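# Tip croutons from pan onto plate, then reseat pan

## Task

Move all of the croutons out of the frying pan and onto the dinner plate (letting them drop onto it is allowed). Then return the pan so it rests flat and centred on the hot plate. At the end the hot plate and the dinner plate must both lie flat on the table, and none of this may depend on the robot still holding anything. Finish by releasing everything and withdrawing the hand.

## Robot and tools

Robot: one six-joint arm carrying a five-finger right hand. Nothing should leave the table, and objects may occasionally be nudged by an outside push.

Frames. The scene frame has its origin on the tabletop beneath the arm base, +z up, and +y to the left when facing along +x. Positions are in metres. The hand point sits 0.05 m in front of the palm, where the index pad meets the thumb tip in a pinch. Its own axes are: +z along the straightened fingers, +y out of the palm, and +x across the palm toward the little finger. Straight fingers extend 0.06 to 0.07 m past the point. A wrist bracket on the little-finger side can collide with things: it sits 0.03 m beyond the point along +y and 0.11 m out across the palm.

The 14-number row. Every value is a plain number from -1 to 1, in this order: dx, dy, dz, rx, ry, rz, little, ring, middle, index, thumb_bend, thumb_turn, force_limit, speed.
- dx to rz are an offset, not a pose. They are expressed in the hand point's own axes and measured from the hand point pose printed in the most recent result that shows it. Before any such result exists in the scene, or for a second call within the same reply, they are measured from wherever the hand is when the action begins. A value of 1.0 means 0.6 m, or 180 degrees. rx, ry and rz form a single rotation vector.
- The five finger numbers are absolute targets. For little, ring, middle and index, +1 is straight and -1 is curled into the palm. For thumb_bend, +1 is straight and -1 is fully bent. For thumb_turn, +1 places the thumb beside the palm and -1 places it opposite the fingers. A pinch is roughly index -0.22, thumb_bend -0.75, thumb_turn -0.57. To wrap the whole hand around an object 0.035 to 0.08 m wide, turn the thumb in front of the palm before you reach it.
- force_limit sets the fingertip load at which a closing motor stops. It scales linearly from about 0 N at -1 to 10 N at +1 (15 N for the thumb motors), and it has no effect on opening.
- speed runs linearly from near zero at -1 to full at +1. At full speed a finger crosses its whole range in 0.6 s. For a gentle grip, close at -0.9 or lower.
- A motor only starts when its target changes by 0.01 or more. Once it stops, it locks. Resending the same numbers keeps a grip. To release, send a target more open than hand_measured.

Tools.
- execute_actions {actions, pictures}: actions holds at most one item.
  - An empty list only reports the current state.
  - {rows, steps} runs up to 15 rows for up to 15 steps of 1/30 s each; steps defaults to 15. Each row lasts one step, the last row repeats if steps outnumber rows, and every row is an offset from the same base pose.
  - {steps} alone is a wait of up to 300 steps, counted from the previous result, with your reply time included.
  - pictures (boolean) chooses whether camera images come back.
- move {target, speed, stop_force}: target is one 14-number row as described above. The hand point follows a straight path to it, lasting 0.5 to 10 s. speed is in m/s, from 0.002 to 0.5 (default 0.25), and turning is capped at twice that value in rad/s. stop_force, in N from 9 to 40, ends the path when the wrist sensor feels that much extra push against the direction of travel. It is refused during the first 0.2 s of a scene. Do not rely on it for moves that rotate the hand, and leave it out when backing off a surface. The path does not steer around obstacles, and the arm can overshoot speed, especially near full reach.
- wait {seconds}: 0 to 10 s, and it sends nothing new.
- zoom_image {camera, region}: camera is cam_high, cam_low or cam_wrist. region is [x0, y0, x1, y1] in image pixels from the top-left corner, at most 504 by 504.
- show_instructions: takes no arguments and displays the reference image pages.
- finished_scene {scene}: takes the current scene's integer number.

Motion limits. Each step, the commanded pose is clipped to within 100 mm and 16 degrees of the measured pose. Commands are smoothed with a lag of about 0.17 s. After an action the arm continues only as far as the last clipped pose, so check the result and send whatever distance remains. All-zero offsets are not idle: they pull the hand back to the base pose.

Reading results.
- The state line gives end_effector_position, end_effector_quat_wxyz and velocities in the scene frame.
- "Wrist force" and "Wrist torque" are given in the hand's axes. They carry an offset of a few newtons, noise, and saturate near 50 N.
- hand_measured, hand_stopped_by (moving, target, force, stalled, fault) and hand_load_n follow the motor order. A grip that has been lost shows as loads falling toward 0.
- "pose unreachable" and HELD mean the clearance check changed or blocked the command.
- "Hand target" is the pose the controller is currently driving toward.
- A move result adds a "move:" line with its ending (done, off_target, moving, held, fault, or contact from stop_force), any limits that applied (paced means the pose was clipped; held means some steps were blocked), and the distance left to target.

Things to avoid.
- The arm is stiff: commanding even slightly past a firm contact can trigger a fault.
- A contact torque at a joint's limit, or an external force of 150 N, halts the arm for 10 s. The limits are 136 N m for the base, shoulder and elbow joints and 25.4 N m for each wrist joint, and a held weight counts toward them.
- Holding loads heats the motors. MOTOR HOT appears from 70 °C, and at 85 °C the brakes lock.
- Approach slowly, avoid slams, drops and hard pushes, and do not knock anything off the table.

Cameras. cam_high and cam_low are 504x504 and cam_wrist is a 616x616 fisheye. Their calibrations are approximate.

Each tool is called as name(argument=value, ...), one argument or row to a line, values as JSON.

Reference images:

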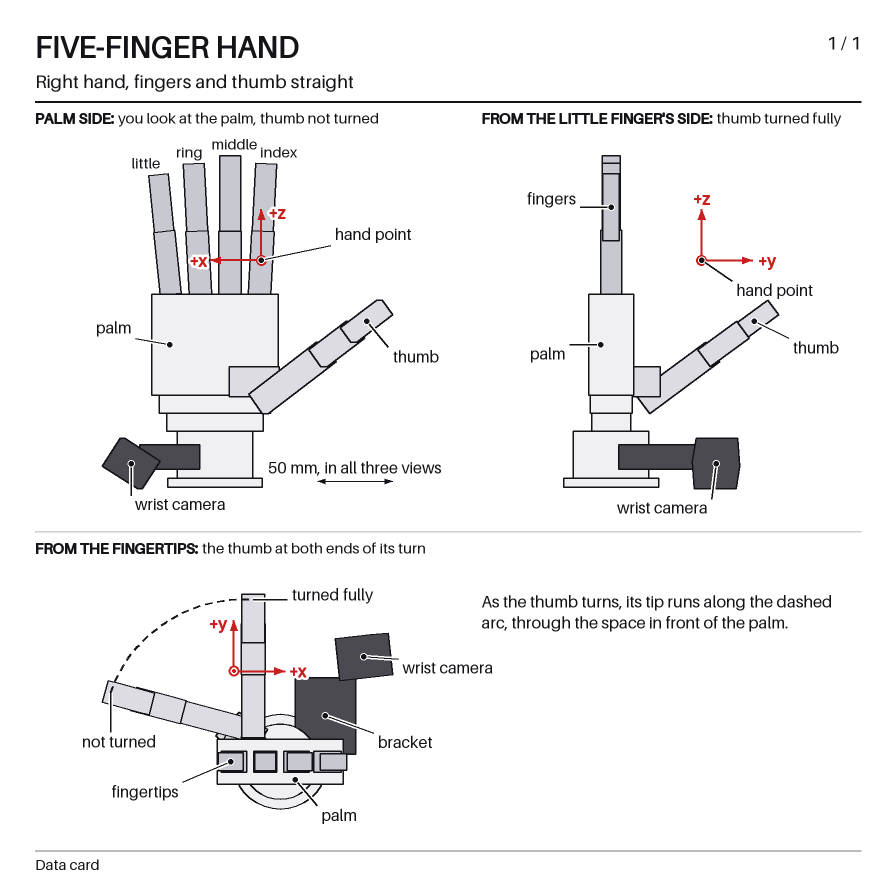

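## Session

execute_actions(
  actions=[],
)

Scene clock: 0.00 s of 6600.00 s.
end_effector_position=(+0.5777, -0.0281, +0.2283) hand_measured=(+1.000, +1.000, +1.000, +1.000, +1.000, +1.000) hand_load_n=(+0.0, +0.0, +0.0, +0.0, +0.0, +0.0) hand_stopped_by=(target, target, target, target, target, target) hand_force_limit=0.00 hand_speed=-0.80 end_effector_quat_wxyz=(-0.086, -0.588, +0.670, -0.446) end_effector_velocity=(-0.000, +0.000, -0.000) end_effector_angular_velocity=(+0.000, +0.000, +0.000)
Joint positions: [-0.082 -1.542  1.784  0.265  1.95  -3.139]
Joint velocities: [ 0.     0.     0.    -0.    -0.001 -0.   ]
Motor temperatures (°C, as the motors report them): [33 31 32 36 38 33]
Wrist force (N, on the end effector, along its own x y z axes, offset not removed): no reading
Wrist torque (N m, same axes, about the end effector's origin, offset not removed): no reading
Hand target: +0.578, -0.028, +0.228; -0.086, -0.588, +0.670, -0.446

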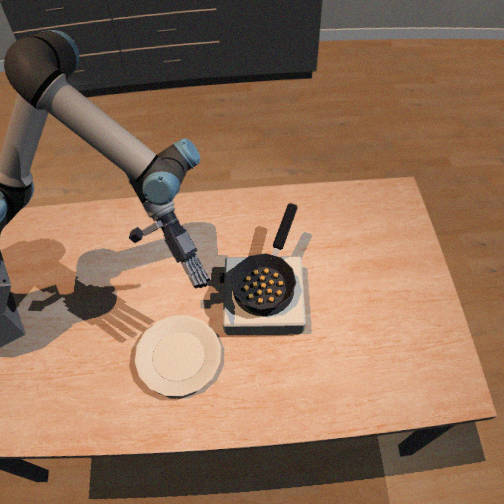

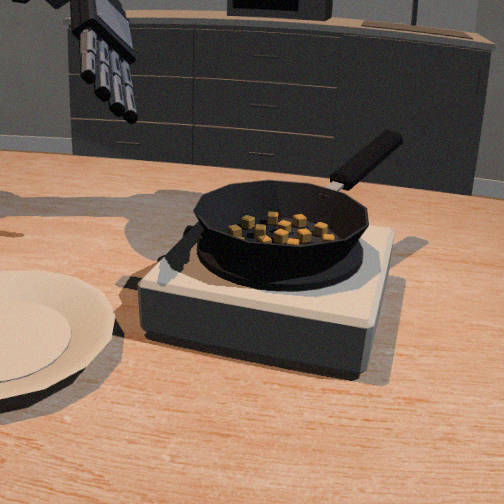

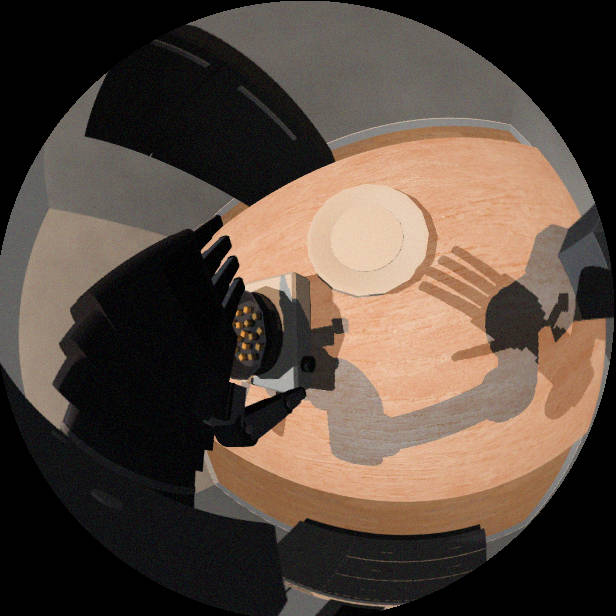

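zoom_image(
  camera="cam_high",
  region=[200, 190, 340, 340],
)

zoom_image(
  camera="cam_low",
  region=[180, 110, 420, 300],
)

Region (200, 190, 340, 340) of cam_high's 504x504 image, scaled by 3.360, with more detail than that image has; it fills the left 470 columns of this view, and the rest is white.

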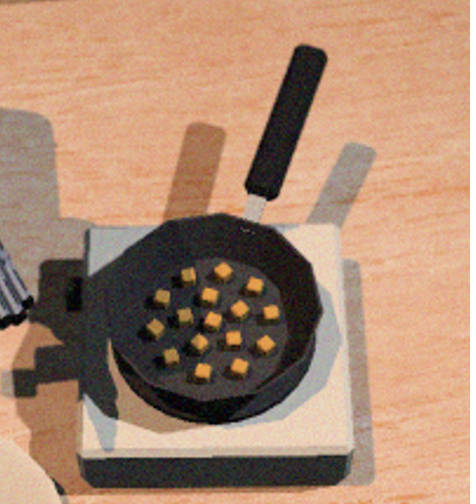

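Region (180, 110, 420, 300) of cam_low's 504x504 image, scaled by 2.100, with more detail than that image has; it fills the top 399 rows of this view, and the rest is white.

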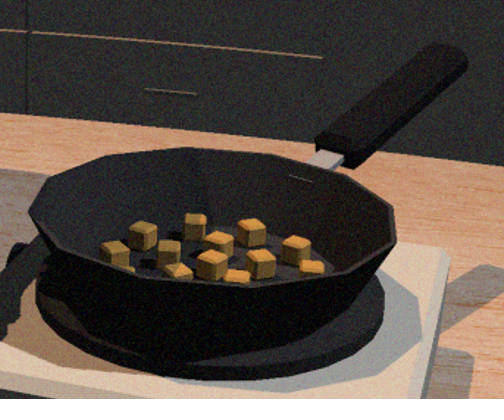

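move(
  target=[0.05,-0.04,-0.05,0,0,0.65,1,1,1,1,1,-1,0.5,0.5],
  speed=0.4,
)

Scene clock: 64.60 s of 6600.00 s.
end_effector_position=(+0.5773, -0.0264, +0.2768) hand_measured=(+1.000, +1.000, +1.000, +1.000, +1.000, -1.000) hand_load_n=(+0.0, +0.0, +0.0, +0.0, +0.0, +0.0) hand_stopped_by=(target, target, target, target, target, target) hand_force_limit=0.50 hand_speed=0.50 end_effector_quat_wxyz=(+0.335, +0.263, +0.851, -0.306) end_effector_velocity=(+0.000, +0.000, -0.000) end_effector_angular_velocity=(+0.003, -0.006, -0.009)
Joint positions: [-0.178 -1.723  2.109  0.105  1.866 -1.147]
Joint velocities: [ 0.005  0.003 -0.002  0.002  0.007  0.014]
Motor temperatures (°C, as the motors report them): [33 31 32 36 38 33]
Wrist force (N, on the end effector, along its own x y z axes, offset not removed): [1.1 -1.1 -4.1]
Wrist torque (N m, same axes, about the end effector's origin, offset not removed): [0.17 -0.15 0.00]
Hand target: +0.577, -0.026, +0.277; +0.335, +0.264, +0.851, -0.306
Off the commanded pose: 0.000 m, 0 deg.
After step 90, 58.47 s passed at rest.
move: done
camera_calibration (this result's frames):
cam_wrist: T_world_to_cam=[[0.698093, 0.687042, -0.201589, -0.326183], [0.176234, 0.108011, 0.978404, -0.376589], [0.693979, -0.718545, -0.0456784, -0.276855], [0, 0, 0, 1]] pos_world=[0.486206, 0.0658447, 0.290055]

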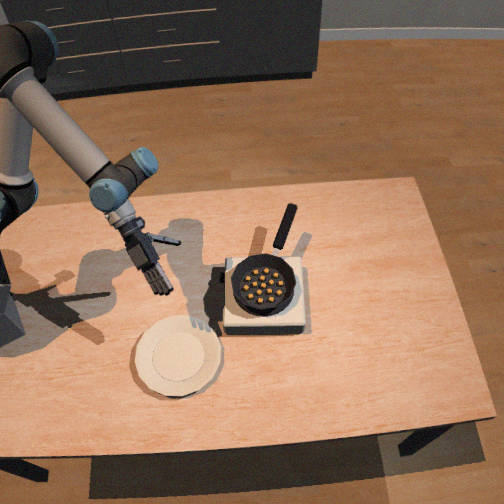

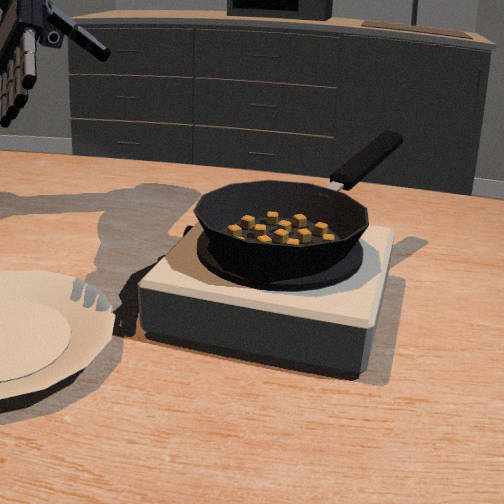

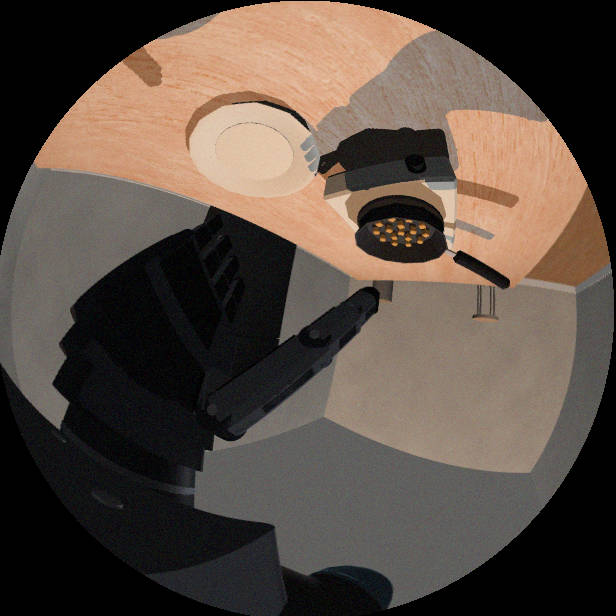

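move(
  target=[-0.022,0.498,-0.045,-0.256,0.032,0.58,1,1,1,1,1,-1,0.5,0.5],
  speed=0.4,
)

Scene clock: 74.80 s of 6600.00 s.
end_effector_position=(+0.7697, +0.1907, +0.1998) hand_measured=(+1.000, +1.000, +1.000, +1.000, +1.000, -1.000) hand_load_n=(+0.0, +0.0, +0.0, +0.0, +0.0, +0.0) hand_stopped_by=(target, target, target, target, target, target) hand_force_limit=0.50 hand_speed=0.50 end_effector_quat_wxyz=(+0.470, +0.696, +0.378, +0.391) end_effector_velocity=(+0.001, +0.001, -0.001) end_effector_angular_velocity=(+0.005, -0.005, -0.005)
Joint positions: [ 0.452 -1.157  1.56  -0.611  2.223  0.531]
Joint velocities: [ 0.002  0.006 -0.008 -0.     0.006  0.006]
Motor temperatures (°C, as the motors report them): [33 31 32 36 38 33]
Wrist force (N, on the end effector, along its own x y z axes, offset not removed): [-3.6 -3.7 1.5]
Wrist torque (N m, same axes, about the end effector's origin, offset not removed): [-0.78 0.64 -0.31]
Hand target: +0.770, +0.191, +0.200; +0.470, +0.696, +0.377, +0.391
Off the commanded pose: 0.000 m, 0 deg.
After step 90, 4.13 s passed at rest.
move: done
camera_calibration (this result's frames):
cam_wrist: T_world_to_cam=[[0.0362679, -0.359414, 0.932473, -0.142873], [-0.87165, -0.467756, -0.146391, 0.782502], [0.488785, -0.807481, -0.330248, -0.0261144], [0, 0, 0, 1]] pos_world=[0.700014, 0.293583, 0.239152]

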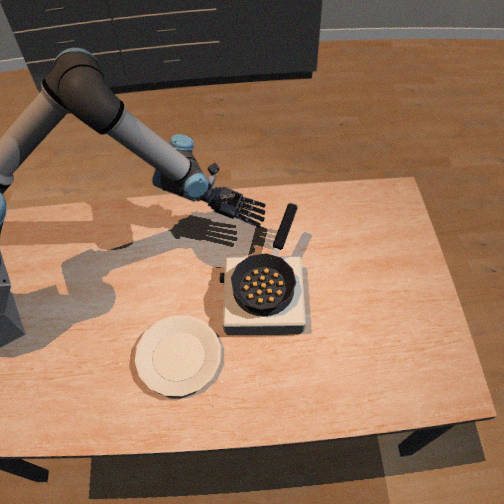

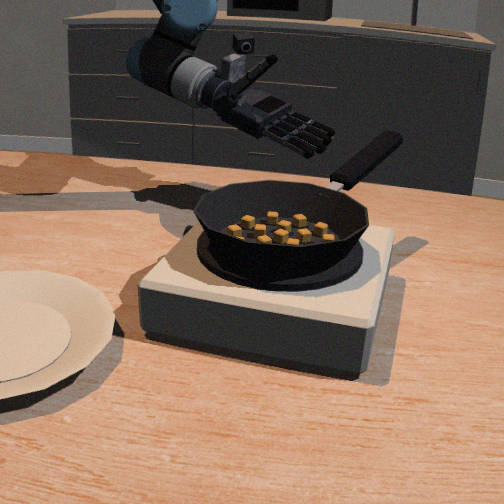

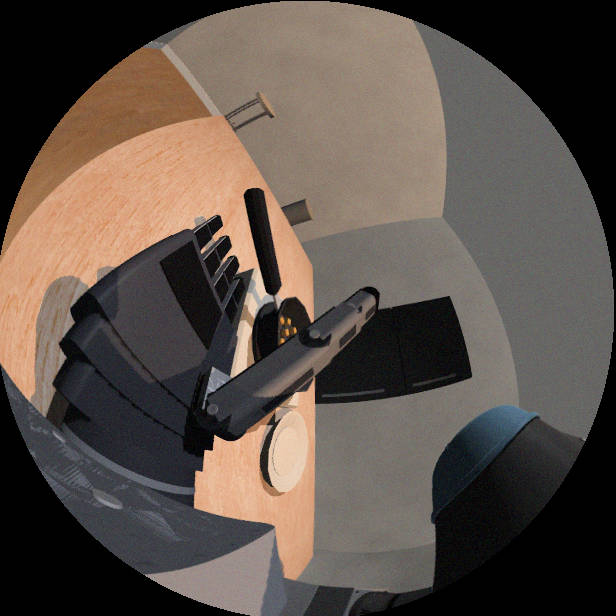

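move(
  target=[-0.017,-0.087,0.023,0,0,0,1,1,1,1,1,-1,0.5,0.5],
)

move(
  target=[0,0.02,0.13,0,0,0,1,1,1,1,1,-1,0.5,0.5],
  speed=0.1,
)

Scene clock: 83.30 s of 6600.00 s.
end_effector_position=(+0.7696, +0.1910, +0.1450) hand_measured=(+1.000, +1.000, +1.000, +1.000, +1.000, -1.000) hand_load_n=(+0.0, +0.0, +0.0, +0.0, +0.0, +0.0) hand_stopped_by=(target, target, target, target, target, target) hand_force_limit=0.50 hand_speed=0.50 end_effector_quat_wxyz=(+0.470, +0.696, +0.378, +0.391) end_effector_velocity=(+0.000, -0.000, -0.002) end_effector_angular_velocity=(-0.001, +0.001, -0.000)
Joint positions: [ 0.461 -1.043  1.509 -0.676  2.233  0.528]
Joint velocities: [-0.     0.006 -0.004 -0.001  0.    -0.001]
Motor temperatures (°C, as the motors report them): [33 31 32 36 38 33]
Wrist force (N, on the end effector, along its own x y z axes, offset not removed): [-2.7 0.6 -3.1]
Wrist torque (N m, same axes, about the end effector's origin, offset not removed): [0.22 0.51 -0.20]
Hand target: +0.770, +0.191, +0.145; +0.470, +0.696, +0.378, +0.391
Off the commanded pose: 0.000 m, 0 deg.
After step 90, 4.60 s passed at rest.
move: done
camera_calibration (this result's frames):
cam_wrist: T_world_to_cam=[[0.0362814, -0.359445, 0.932461, -0.0916762], [-0.871649, -0.467757, -0.146396, 0.774543], [0.488786, -0.807467, -0.330281, -0.043978], [0, 0, 0, 1]] pos_world=[0.699951, 0.293834, 0.184349]

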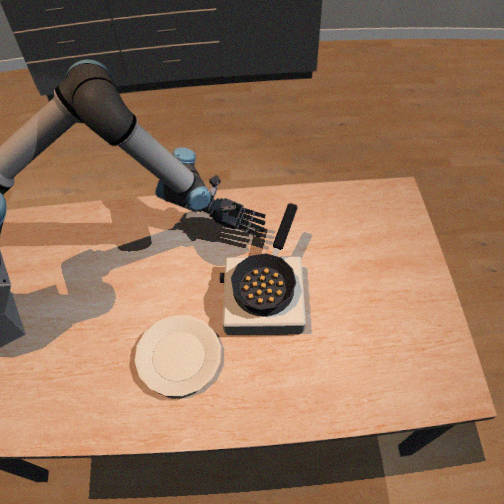

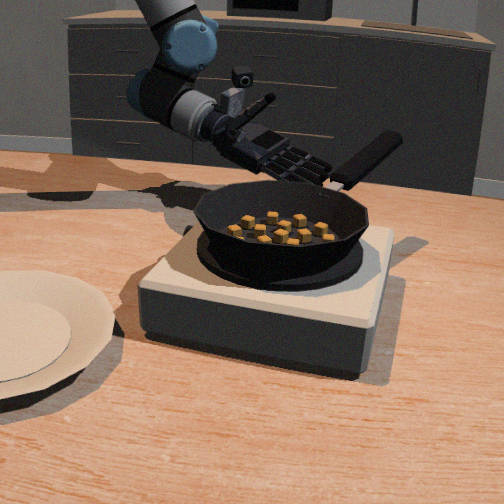

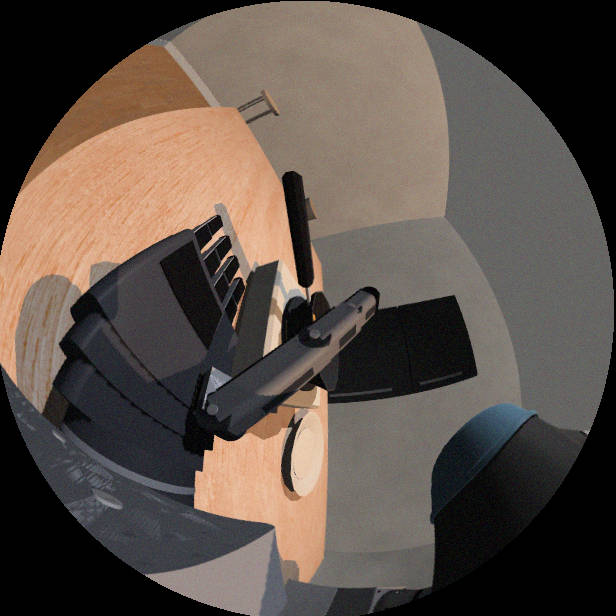

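Scene clock: 84.57 s of 6600.00 s.
end_effector_position=(+0.8415, +0.1598, +0.1367) hand_measured=(+1.000, +1.000, +1.000, +1.000, +1.000, -1.000) hand_load_n=(+0.0, +0.0, +0.0, +0.0, +0.0, +0.0) hand_stopped_by=(target, target, target, target, target, target) hand_force_limit=0.50 hand_speed=0.50 end_effector_quat_wxyz=(+0.470, +0.696, +0.378, +0.391) end_effector_velocity=(+0.002, +0.000, +0.002) end_effector_angular_velocity=(+0.000, -0.002, -0.000)
Joint positions: [ 0.379 -0.962  1.315 -0.55   2.151  0.548]
Joint velocities: [-0.001 -0.001 -0.005  0.004 -0.001 -0.   ]
Motor temperatures (°C, as the motors report them): [33 31 32 36 38 33]
Wrist force (N, on the end effector, along its own x y z axes, offset not removed): [-2.4 -0.1 -0.3]
Wrist torque (N m, same axes, about the end effector's origin, offset not removed): [0.16 0.68 -0.24]
Hand target: +0.842, +0.160, +0.137; +0.470, +0.696, +0.378, +0.391
Off the commanded pose: 0.000 m, 0 deg.
move: done
camera_calibration (this result's frames):
cam_wrist: T_world_to_cam=[[0.0362709, -0.359348, 0.932498, -0.0977455], [-0.87159, -0.467867, -0.146396, 0.821335], [0.488892, -0.807446, -0.330174, -0.107094], [0, 0, 0, 1]] pos_world=[0.77177, 0.262678, 0.176028]

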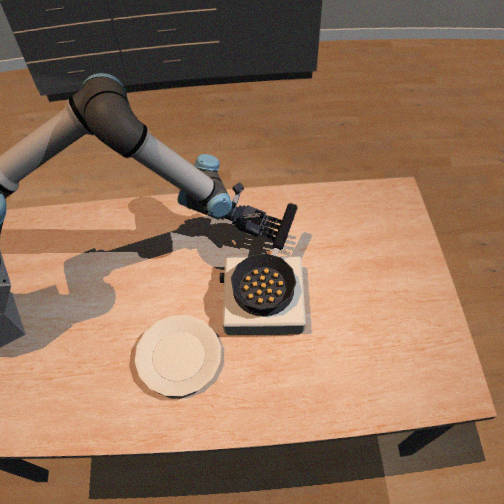

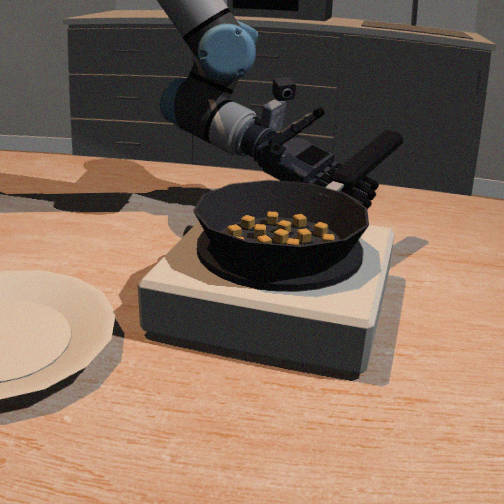

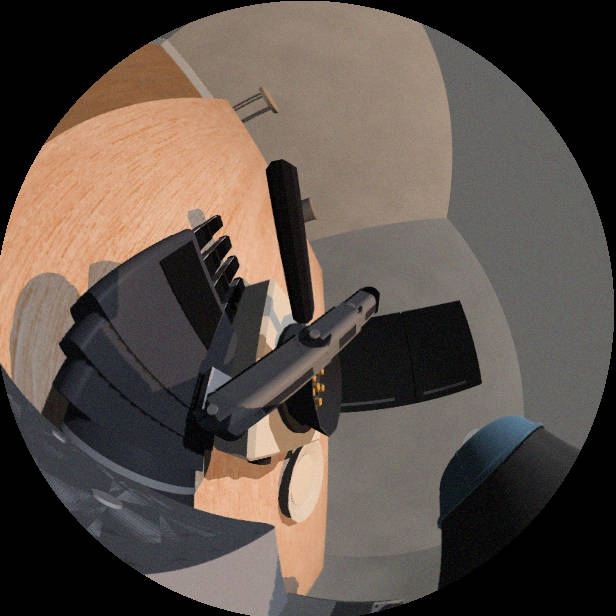

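move(
  target=[-0.015,0.037,0.10,-0.045,-0.01,0,1,1,1,1,1,-1,0.5,0.5],
  speed=0.08,
)

Scene clock: 97.17 s of 6600.00 s.
end_effector_position=(+0.8950, +0.1243, +0.1409) hand_measured=(+1.000, +1.000, +1.000, +1.000, +1.000, -1.000) hand_load_n=(+0.0, +0.0, +0.0, +0.0, +0.0, +0.0) hand_stopped_by=(target, target, target, target, target, target) hand_force_limit=0.50 hand_speed=0.50 end_effector_quat_wxyz=(+0.524, +0.667, +0.342, +0.405) end_effector_velocity=(+0.002, -0.001, -0.000) end_effector_angular_velocity=(-0.002, -0.003, -0.003)
Joint positions: [ 0.328 -0.85   1.13  -0.597  2.2    0.49 ]
Joint velocities: [-0.001  0.005 -0.008 -0.001  0.002 -0.001]
Motor temperatures (°C, as the motors report them): [33 31 32 36 38 33]
Wrist force (N, on the end effector, along its own x y z axes, offset not removed): [0.1 -2.4 -2.6]
Wrist torque (N m, same axes, about the end effector's origin, offset not removed): [0.03 0.28 -0.26]
Hand target: +0.895, +0.124, +0.141; +0.524, +0.667, +0.342, +0.405
Off the commanded pose: 0.000 m, 0 deg.
After step 90, 8.27 s passed at rest.
move: done
camera_calibration (this result's frames):
cam_wrist: T_world_to_cam=[[-0.092841, -0.298717, 0.949815, -0.0107384], [-0.87537, -0.430075, -0.220823, 0.861175], [0.474455, -0.851941, -0.22156, -0.157382], [0, 0, 0, 1]] pos_world=[0.82752, 0.233081, 0.165497]

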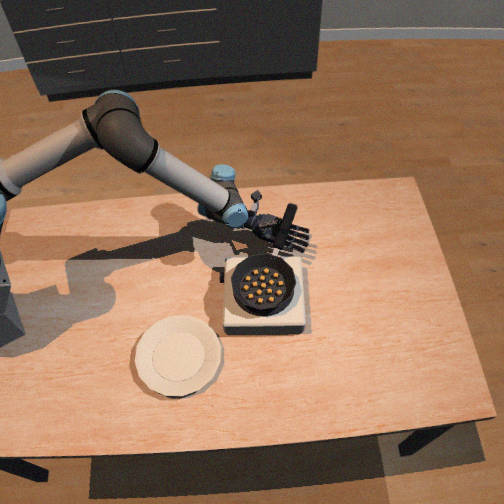

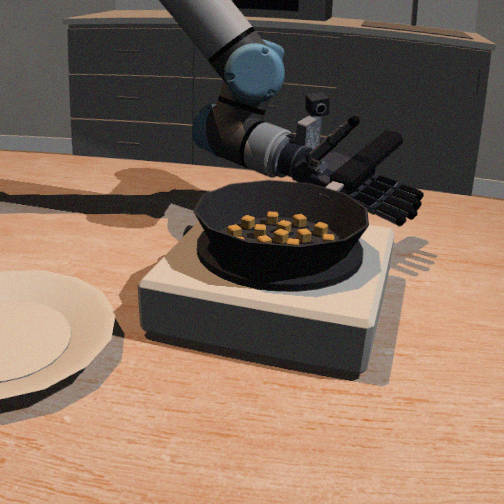

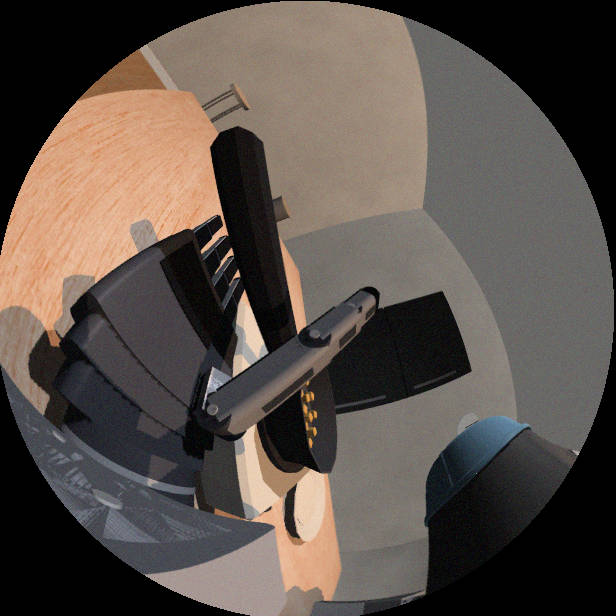

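move(
  target=[0,0.025,0.005,0,0,0,0.5,0.5,0.5,0.5,1,-1,0.5,0.5],
  speed=0.03,
)

zoom_image(
  camera="cam_low",
  region=[260, 80, 460, 240],
)

zoom_image(
  camera="cam_high",
  region=[230, 180, 330, 280],
)

Scene clock: 105.53 s of 6600.00 s.
end_effector_position=(+0.8981, +0.1198, +0.1550) hand_measured=(+0.500, +0.500, +0.500, +0.500, +1.000, -1.000) hand_load_n=(+0.0, +0.0, +0.0, +0.0, +0.0, +0.0) hand_stopped_by=(target, target, target, target, target, target) hand_force_limit=0.50 hand_speed=0.50 end_effector_quat_wxyz=(+0.524, +0.667, +0.342, +0.405) end_effector_velocity=(+0.000, -0.001, +0.001) end_effector_angular_velocity=(-0.000, +0.001, -0.001)
Joint positions: [ 0.317 -0.876  1.142 -0.582  2.19   0.494]
Joint velocities: [-0.002 -0.003  0.002  0.002 -0.001  0.001]
Motor temperatures (°C, as the motors report them): [33 31 32 36 38 33]
Wrist force (N, on the end effector, along its own x y z axes, offset not removed): [0.4 -4.8 -1.5]
Wrist torque (N m, same axes, about the end effector's origin, offset not removed): [-0.40 -0.28 -0.46]
Hand target: +0.898, +0.120, +0.155; +0.524, +0.667, +0.342, +0.405
Off the commanded pose: 0.000 m, 0 deg.
After step 90, 4.53 s passed at rest.
move: done
camera_calibration (this result's frames):
cam_wrist: T_world_to_cam=[[-0.0928536, -0.298695, 0.949821, -0.0251823], [-0.875367, -0.43008, -0.220825, 0.865102], [0.474458, -0.851946, -0.221534, -0.159579], [0, 0, 0, 1]] pos_world=[0.830657, 0.228589, 0.179603]

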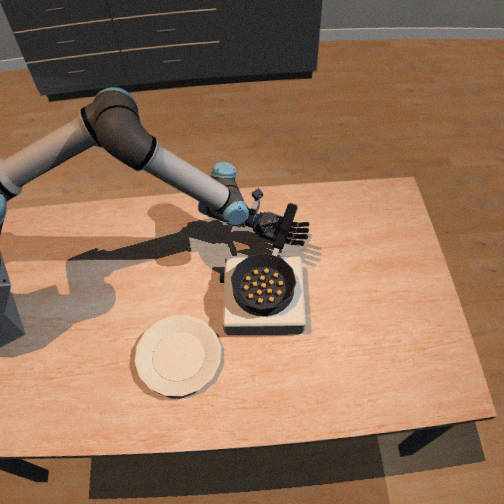

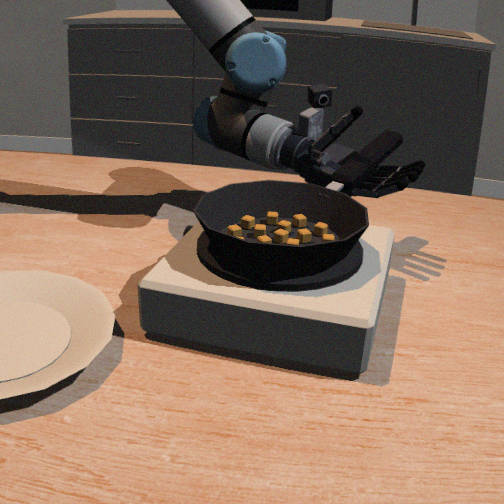

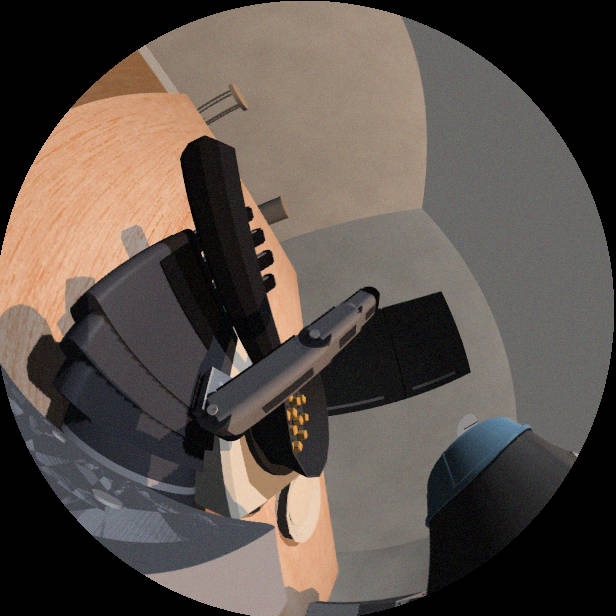

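Region (260, 80, 460, 240) of cam_low's 504x504 image, scaled by 2.520, with more detail than that image has; it fills the top 403 rows of this view, and the rest is white.

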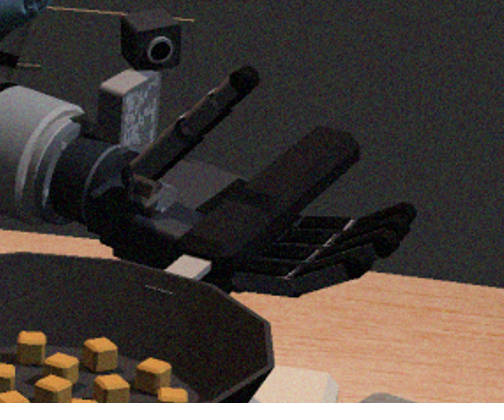

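Region (230, 180, 330, 280) of cam_high's 504x504 image, scaled by 5.040, with more detail than that image has.

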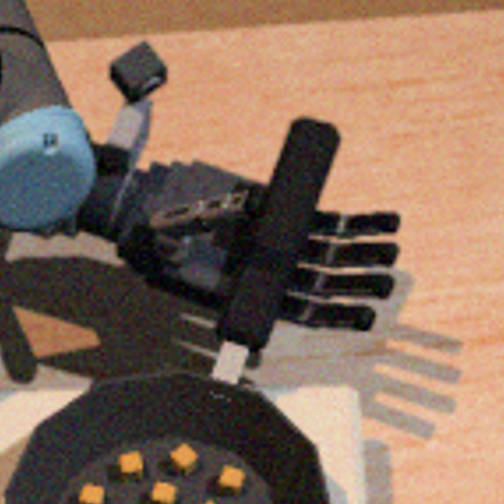

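move(
  target=[0,0.006,0.02,0,0,0,0.3,0.3,0.3,0.3,1,-1,0.5,0.5],
  speed=0.03,
)

move(
  target=[0,0,0,0,0,0,-1,-1,-1,-1,1,-1,1,-0.4],
)

zoom_image(
  camera="cam_low",
  region=[260, 80, 460, 240],
)

Scene clock: 111.83 s of 6600.00 s.
end_effector_position=(+0.9089, +0.1141, +0.1570) hand_measured=(+0.300, +0.300, +0.300, +0.300, +1.000, -1.000) hand_load_n=(+0.0, +0.0, +0.0, +0.0, +0.0, +0.0) hand_stopped_by=(target, target, target, target, target, target) hand_force_limit=0.50 hand_speed=0.50 end_effector_quat_wxyz=(+0.524, +0.667, +0.342, +0.405) end_effector_velocity=(+0.002, -0.000, +0.001) end_effector_angular_velocity=(+0.001, -0.001, -0.000)
Joint positions: [ 0.305 -0.865  1.108 -0.556  2.178  0.499]
Joint velocities: [-0.001  0.001 -0.005  0.004 -0.001  0.001]
Motor temperatures (°C, as the motors report them): [33 31 32 36 38 33]
Wrist force (N, on the end effector, along its own x y z axes, offset not removed): [2.9 0.4 -0.5]
Wrist torque (N m, same axes, about the end effector's origin, offset not removed): [0.38 -0.30 -0.01]
Hand target: +0.909, +0.114, +0.157; +0.524, +0.667, +0.342, +0.405
Off the commanded pose: 0.000 m, 0 deg.
After step 90, 2.50 s passed at rest.
move: done
camera_calibration (this result's frames):
cam_wrist: T_world_to_cam=[[-0.092844, -0.29868, 0.949827, -0.02783], [-0.875351, -0.430116, -0.220817, 0.872471], [0.474489, -0.851934, -0.221516, -0.169176], [0, 0, 0, 1]] pos_world=[0.841407, 0.222825, 0.181615]

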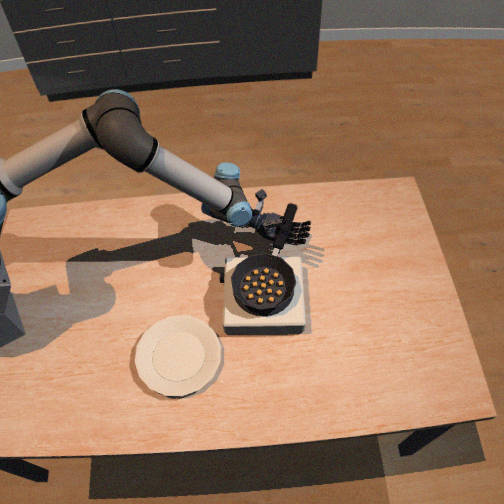

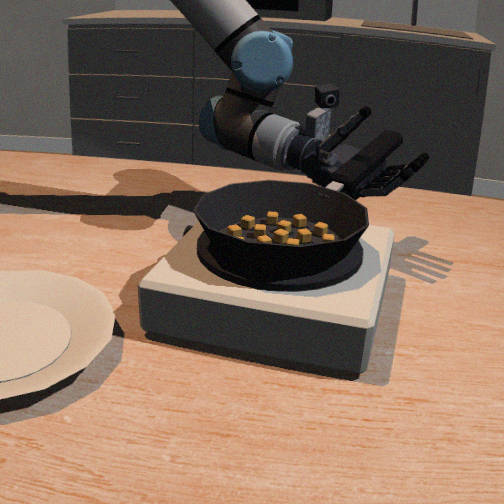

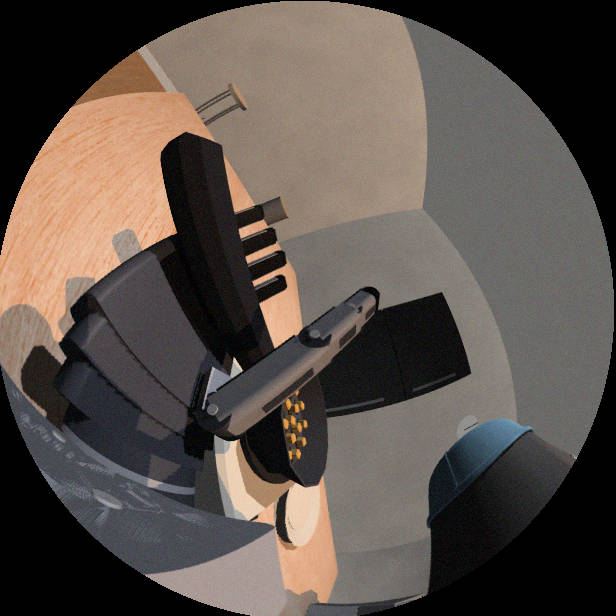

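Scene clock: 113.40 s of 6600.00 s.
end_effector_position=(+0.9089, +0.1140, +0.1571) hand_measured=(-1.000, -0.998, -0.992, -0.982, +1.000, -1.000) hand_load_n=(+0.0, +6.5, +8.5, +10.0, +0.0, +0.0) hand_stopped_by=(target, target, force, force, target, target) hand_force_limit=1.00 hand_speed=-0.40 end_effector_quat_wxyz=(+0.524, +0.667, +0.342, +0.405) end_effector_velocity=(-0.000, +0.000, -0.000) end_effector_angular_velocity=(-0.000, +0.001, +0.000)
Joint positions: [ 0.305 -0.865  1.108 -0.556  2.178  0.499]
Joint velocities: [ 0.    -0.     0.001  0.    -0.    -0.   ]
Motor temperatures (°C, as the motors report them): [33 31 32 36 38 33]
Wrist force (N, on the end effector, along its own x y z axes, offset not removed): [-4.0 5.3 -2.1]
Wrist torque (N m, same axes, about the end effector's origin, offset not removed): [-0.30 1.11 -0.89]
Hand target: +0.909, +0.114, +0.157; +0.524, +0.667, +0.342, +0.405
Off the commanded pose: 0.000 m, 0 deg.
move: done
camera_calibration (this result's frames):
cam_wrist: T_world_to_cam=[[-0.0929491, -0.298666, 0.949821, -0.0277896], [-0.875358, -0.430064, -0.220893, 0.872484], [0.474457, -0.851965, -0.221465, -0.169177], [0, 0, 0, 1]] pos_world=[0.84142, 0.222791, 0.181654]

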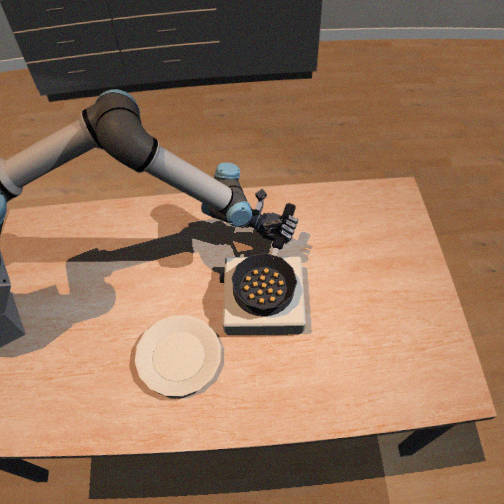

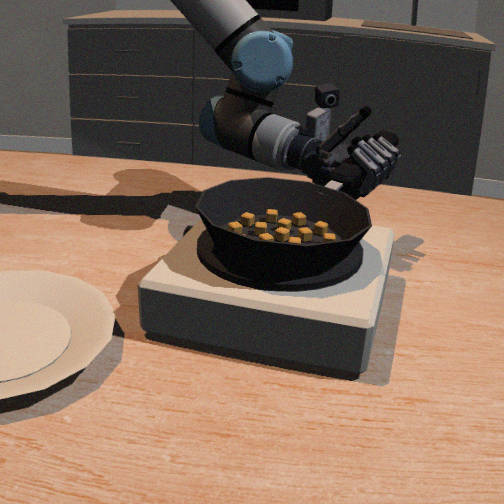

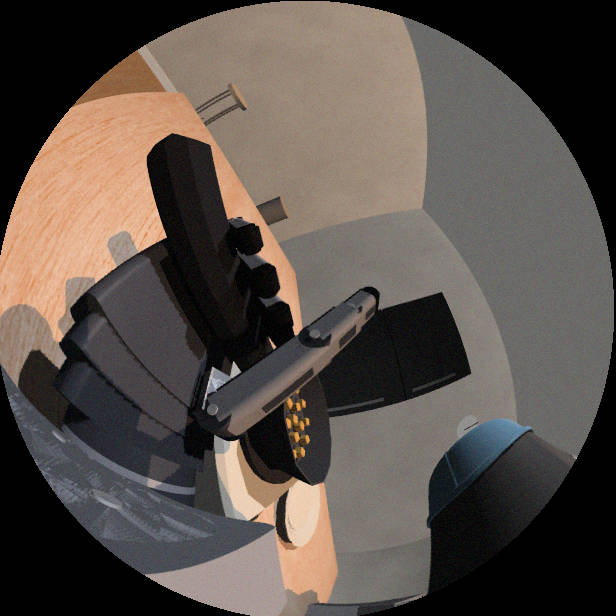

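Region (260, 80, 460, 240) of cam_low's 504x504 image, scaled by 2.520, with more detail than that image has; it fills the top 403 rows of this view, and the rest is white.

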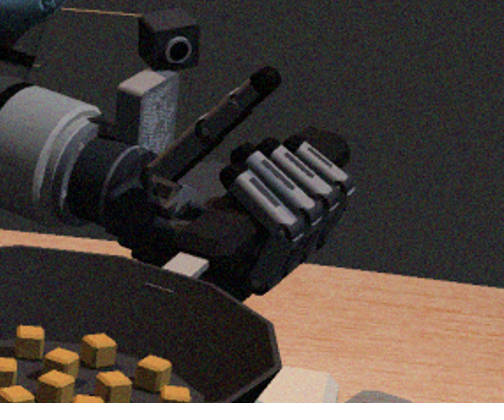

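move(
  target=[0,0.012,0,0,0,0,-1,-1,-1,-1,-1,-1,1,-0.2],
  speed=0.02,
)

Scene clock: 129.77 s of 6600.00 s.
end_effector_position=(+0.9091, +0.1125, +0.1641) hand_measured=(-1.000, -0.998, -0.994, -0.982, -0.094, -1.000) hand_load_n=(+0.0, +1.0, +0.5, +1.5, +15.5, +4.0) hand_stopped_by=(target, target, force, force, force, target) hand_force_limit=1.00 hand_speed=-0.20 end_effector_quat_wxyz=(+0.524, +0.667, +0.342, +0.405) end_effector_velocity=(+0.000, -0.000, +0.000) end_effector_angular_velocity=(-0.000, -0.001, -0.000)
Joint positions: [ 0.301 -0.879  1.118 -0.551  2.174  0.5  ]
Joint velocities: [-0.    -0.001  0.    -0.     0.     0.   ]
Motor temperatures (°C, as the motors report them): [33 31 32 36 38 33]
Wrist force (N, on the end effector, along its own x y z axes, offset not removed): [-1.5 -5.6 2.1]
Wrist torque (N m, same axes, about the end effector's origin, offset not removed): [-0.55 -0.05 -0.04]
Hand target: +0.909, +0.112, +0.164; +0.524, +0.667, +0.342, +0.405
Off the commanded pose: 0.000 m, 0 deg.
After step 90, 11.73 s passed at rest.
move: done
camera_calibration (this result's frames):
cam_wrist: T_world_to_cam=[[-0.0929539, -0.298662, 0.949821, -0.03491], [-0.875353, -0.43007, -0.220898, 0.873558], [0.474464, -0.851963, -0.221458, -0.169077], [0, 0, 0, 1]] pos_world=[0.841648, 0.221218, 0.188682]

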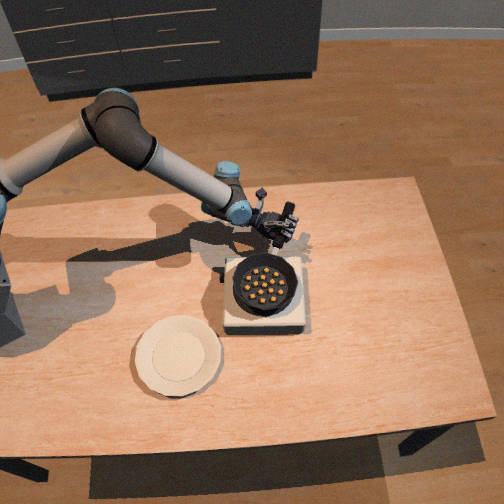

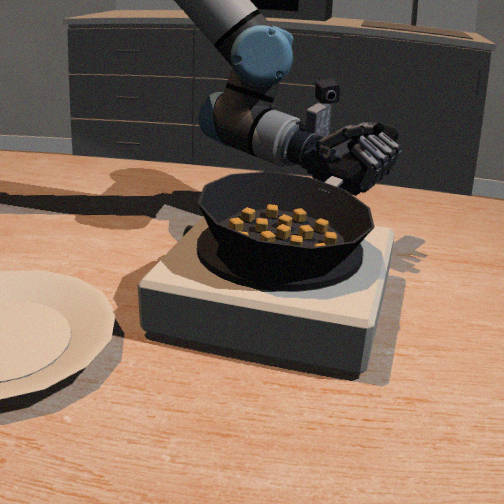

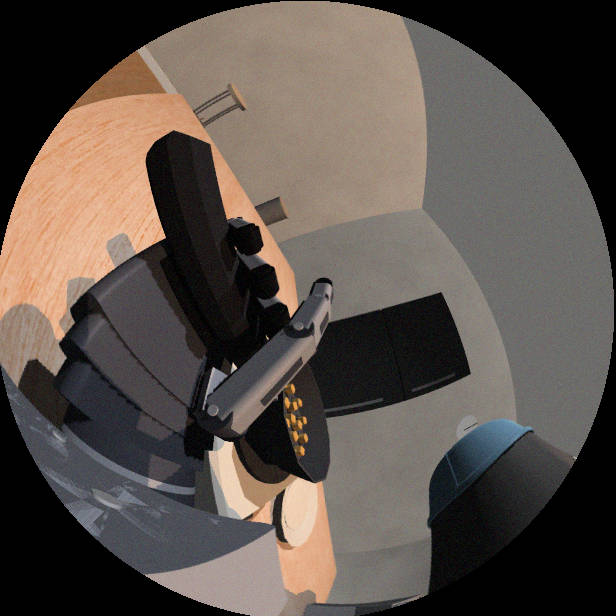

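move(
  target=[0,0,0,0,0,0,-1,-1,-1,-1,0.3,-0.2,1,0],
)

move(
  target=[0,0,0,0,0,0,-1,-1,-0.99,-0.99,-1,-0.2,1,-0.2],
)

zoom_image(
  camera="cam_low",
  region=[260, 80, 460, 240],
)

Scene clock: 137.67 s of 6600.00 s.
end_effector_position=(+0.9091, +0.1125, +0.1641) hand_measured=(-1.000, -0.998, -0.994, -0.982, +0.300, -0.200) hand_load_n=(+0.0, +1.5, +2.0, +1.5, +0.0, +0.0) hand_stopped_by=(target, target, force, force, target, target) hand_force_limit=1.00 hand_speed=0.00 end_effector_quat_wxyz=(+0.524, +0.667, +0.342, +0.405) end_effector_velocity=(+0.000, -0.000, +0.001) end_effector_angular_velocity=(+0.000, -0.001, -0.000)
Joint positions: [ 0.301 -0.879  1.118 -0.551  2.174  0.5  ]
Joint velocities: [-0.    -0.001 -0.     0.    -0.     0.   ]
Motor temperatures (°C, as the motors report them): [33 31 32 36 38 33]
Wrist force (N, on the end effector, along its own x y z axes, offset not removed): [-0.7 0.0 0.2]
Wrist torque (N m, same axes, about the end effector's origin, offset not removed): [0.30 -0.13 0.58]
Hand target: +0.909, +0.112, +0.164; +0.524, +0.667, +0.342, +0.405
Off the commanded pose: 0.000 m, 0 deg.
After step 90, 4.07 s passed at rest.
move: done
camera_calibration (this result's frames):
cam_wrist: T_world_to_cam=[[-0.092951, -0.298667, 0.94982, -0.0349104], [-0.875355, -0.430067, -0.220897, 0.873556], [0.474461, -0.851962, -0.221465, -0.169074], [0, 0, 0, 1]] pos_world=[0.841646, 0.221217, 0.18868]

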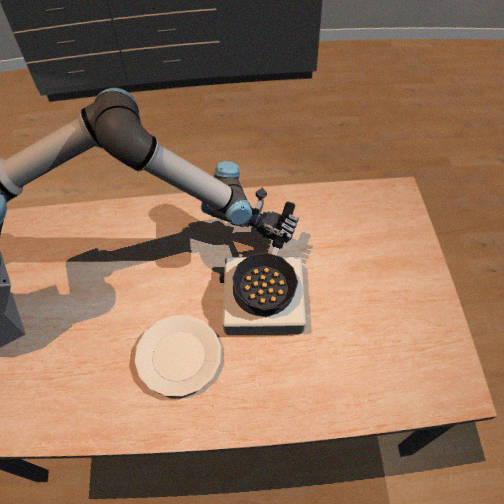

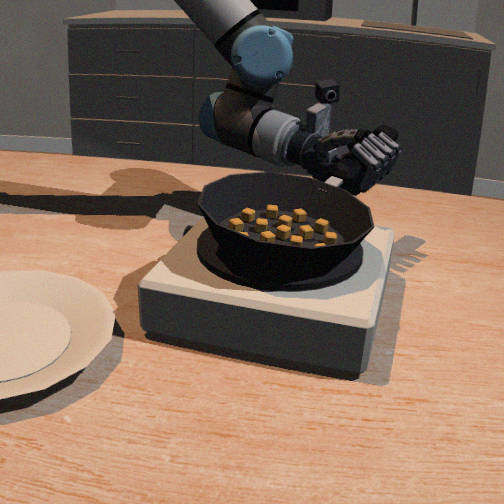

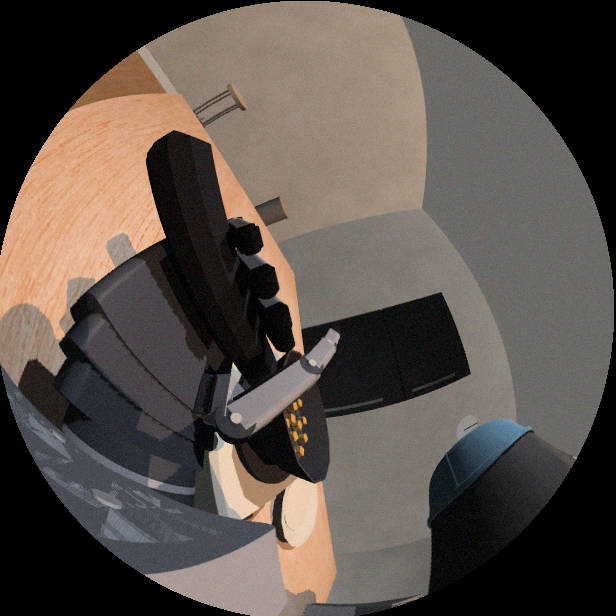

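Scene clock: 139.07 s of 6600.00 s.
end_effector_position=(+0.9091, +0.1125, +0.1641) hand_measured=(-1.000, -0.998, -0.990, -0.990, -0.598, -0.200) hand_load_n=(+0.0, +0.5, +0.5, -0.5, +15.5, +4.5) hand_stopped_by=(target, target, target, target, force, target) hand_force_limit=1.00 hand_speed=-0.20 end_effector_quat_wxyz=(+0.524, +0.667, +0.342, +0.405) end_effector_velocity=(+0.000, +0.000, +0.000) end_effector_angular_velocity=(+0.000, -0.001, -0.000)
Joint positions: [ 0.301 -0.879  1.118 -0.551  2.174  0.5  ]
Joint velocities: [-0.    -0.001 -0.    -0.     0.     0.   ]
Motor temperatures (°C, as the motors report them): [33 31 32 36 38 33]
Wrist force (N, on the end effector, along its own x y z axes, offset not removed): [-5.0 0.4 -2.2]
Wrist torque (N m, same axes, about the end effector's origin, offset not removed): [0.30 0.47 0.09]
Hand target: +0.909, +0.112, +0.164; +0.524, +0.667, +0.342, +0.405
Off the commanded pose: 0.000 m, 0 deg.
move: done
camera_calibration (this result's frames):
cam_wrist: T_world_to_cam=[[-0.0929517, -0.298666, 0.94982, -0.0349105], [-0.875356, -0.430066, -0.220896, 0.873556], [0.47446, -0.851963, -0.221464, -0.169074], [0, 0, 0, 1]] pos_world=[0.841647, 0.221215, 0.18868]

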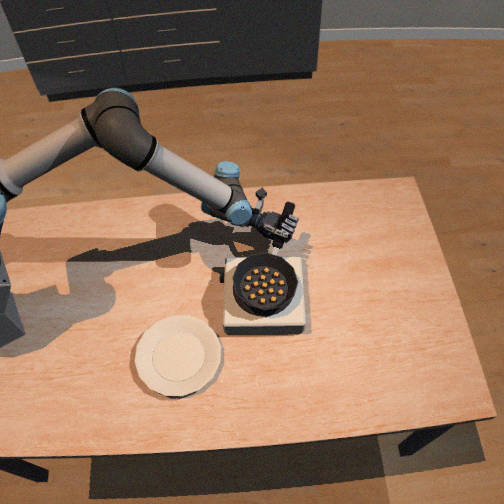

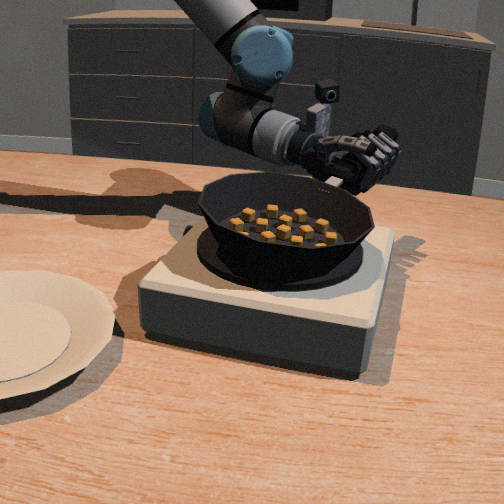

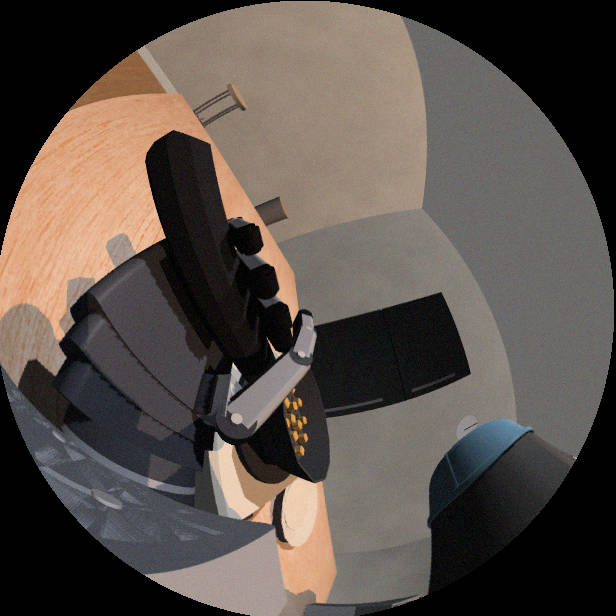

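Region (260, 80, 460, 240) of cam_low's 504x504 image, scaled by 2.520, with more detail than that image has; it fills the top 403 rows of this view, and the rest is white.

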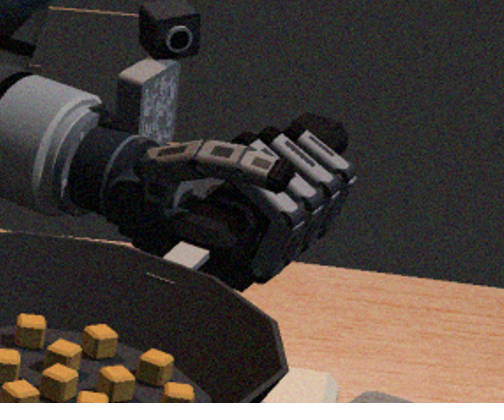

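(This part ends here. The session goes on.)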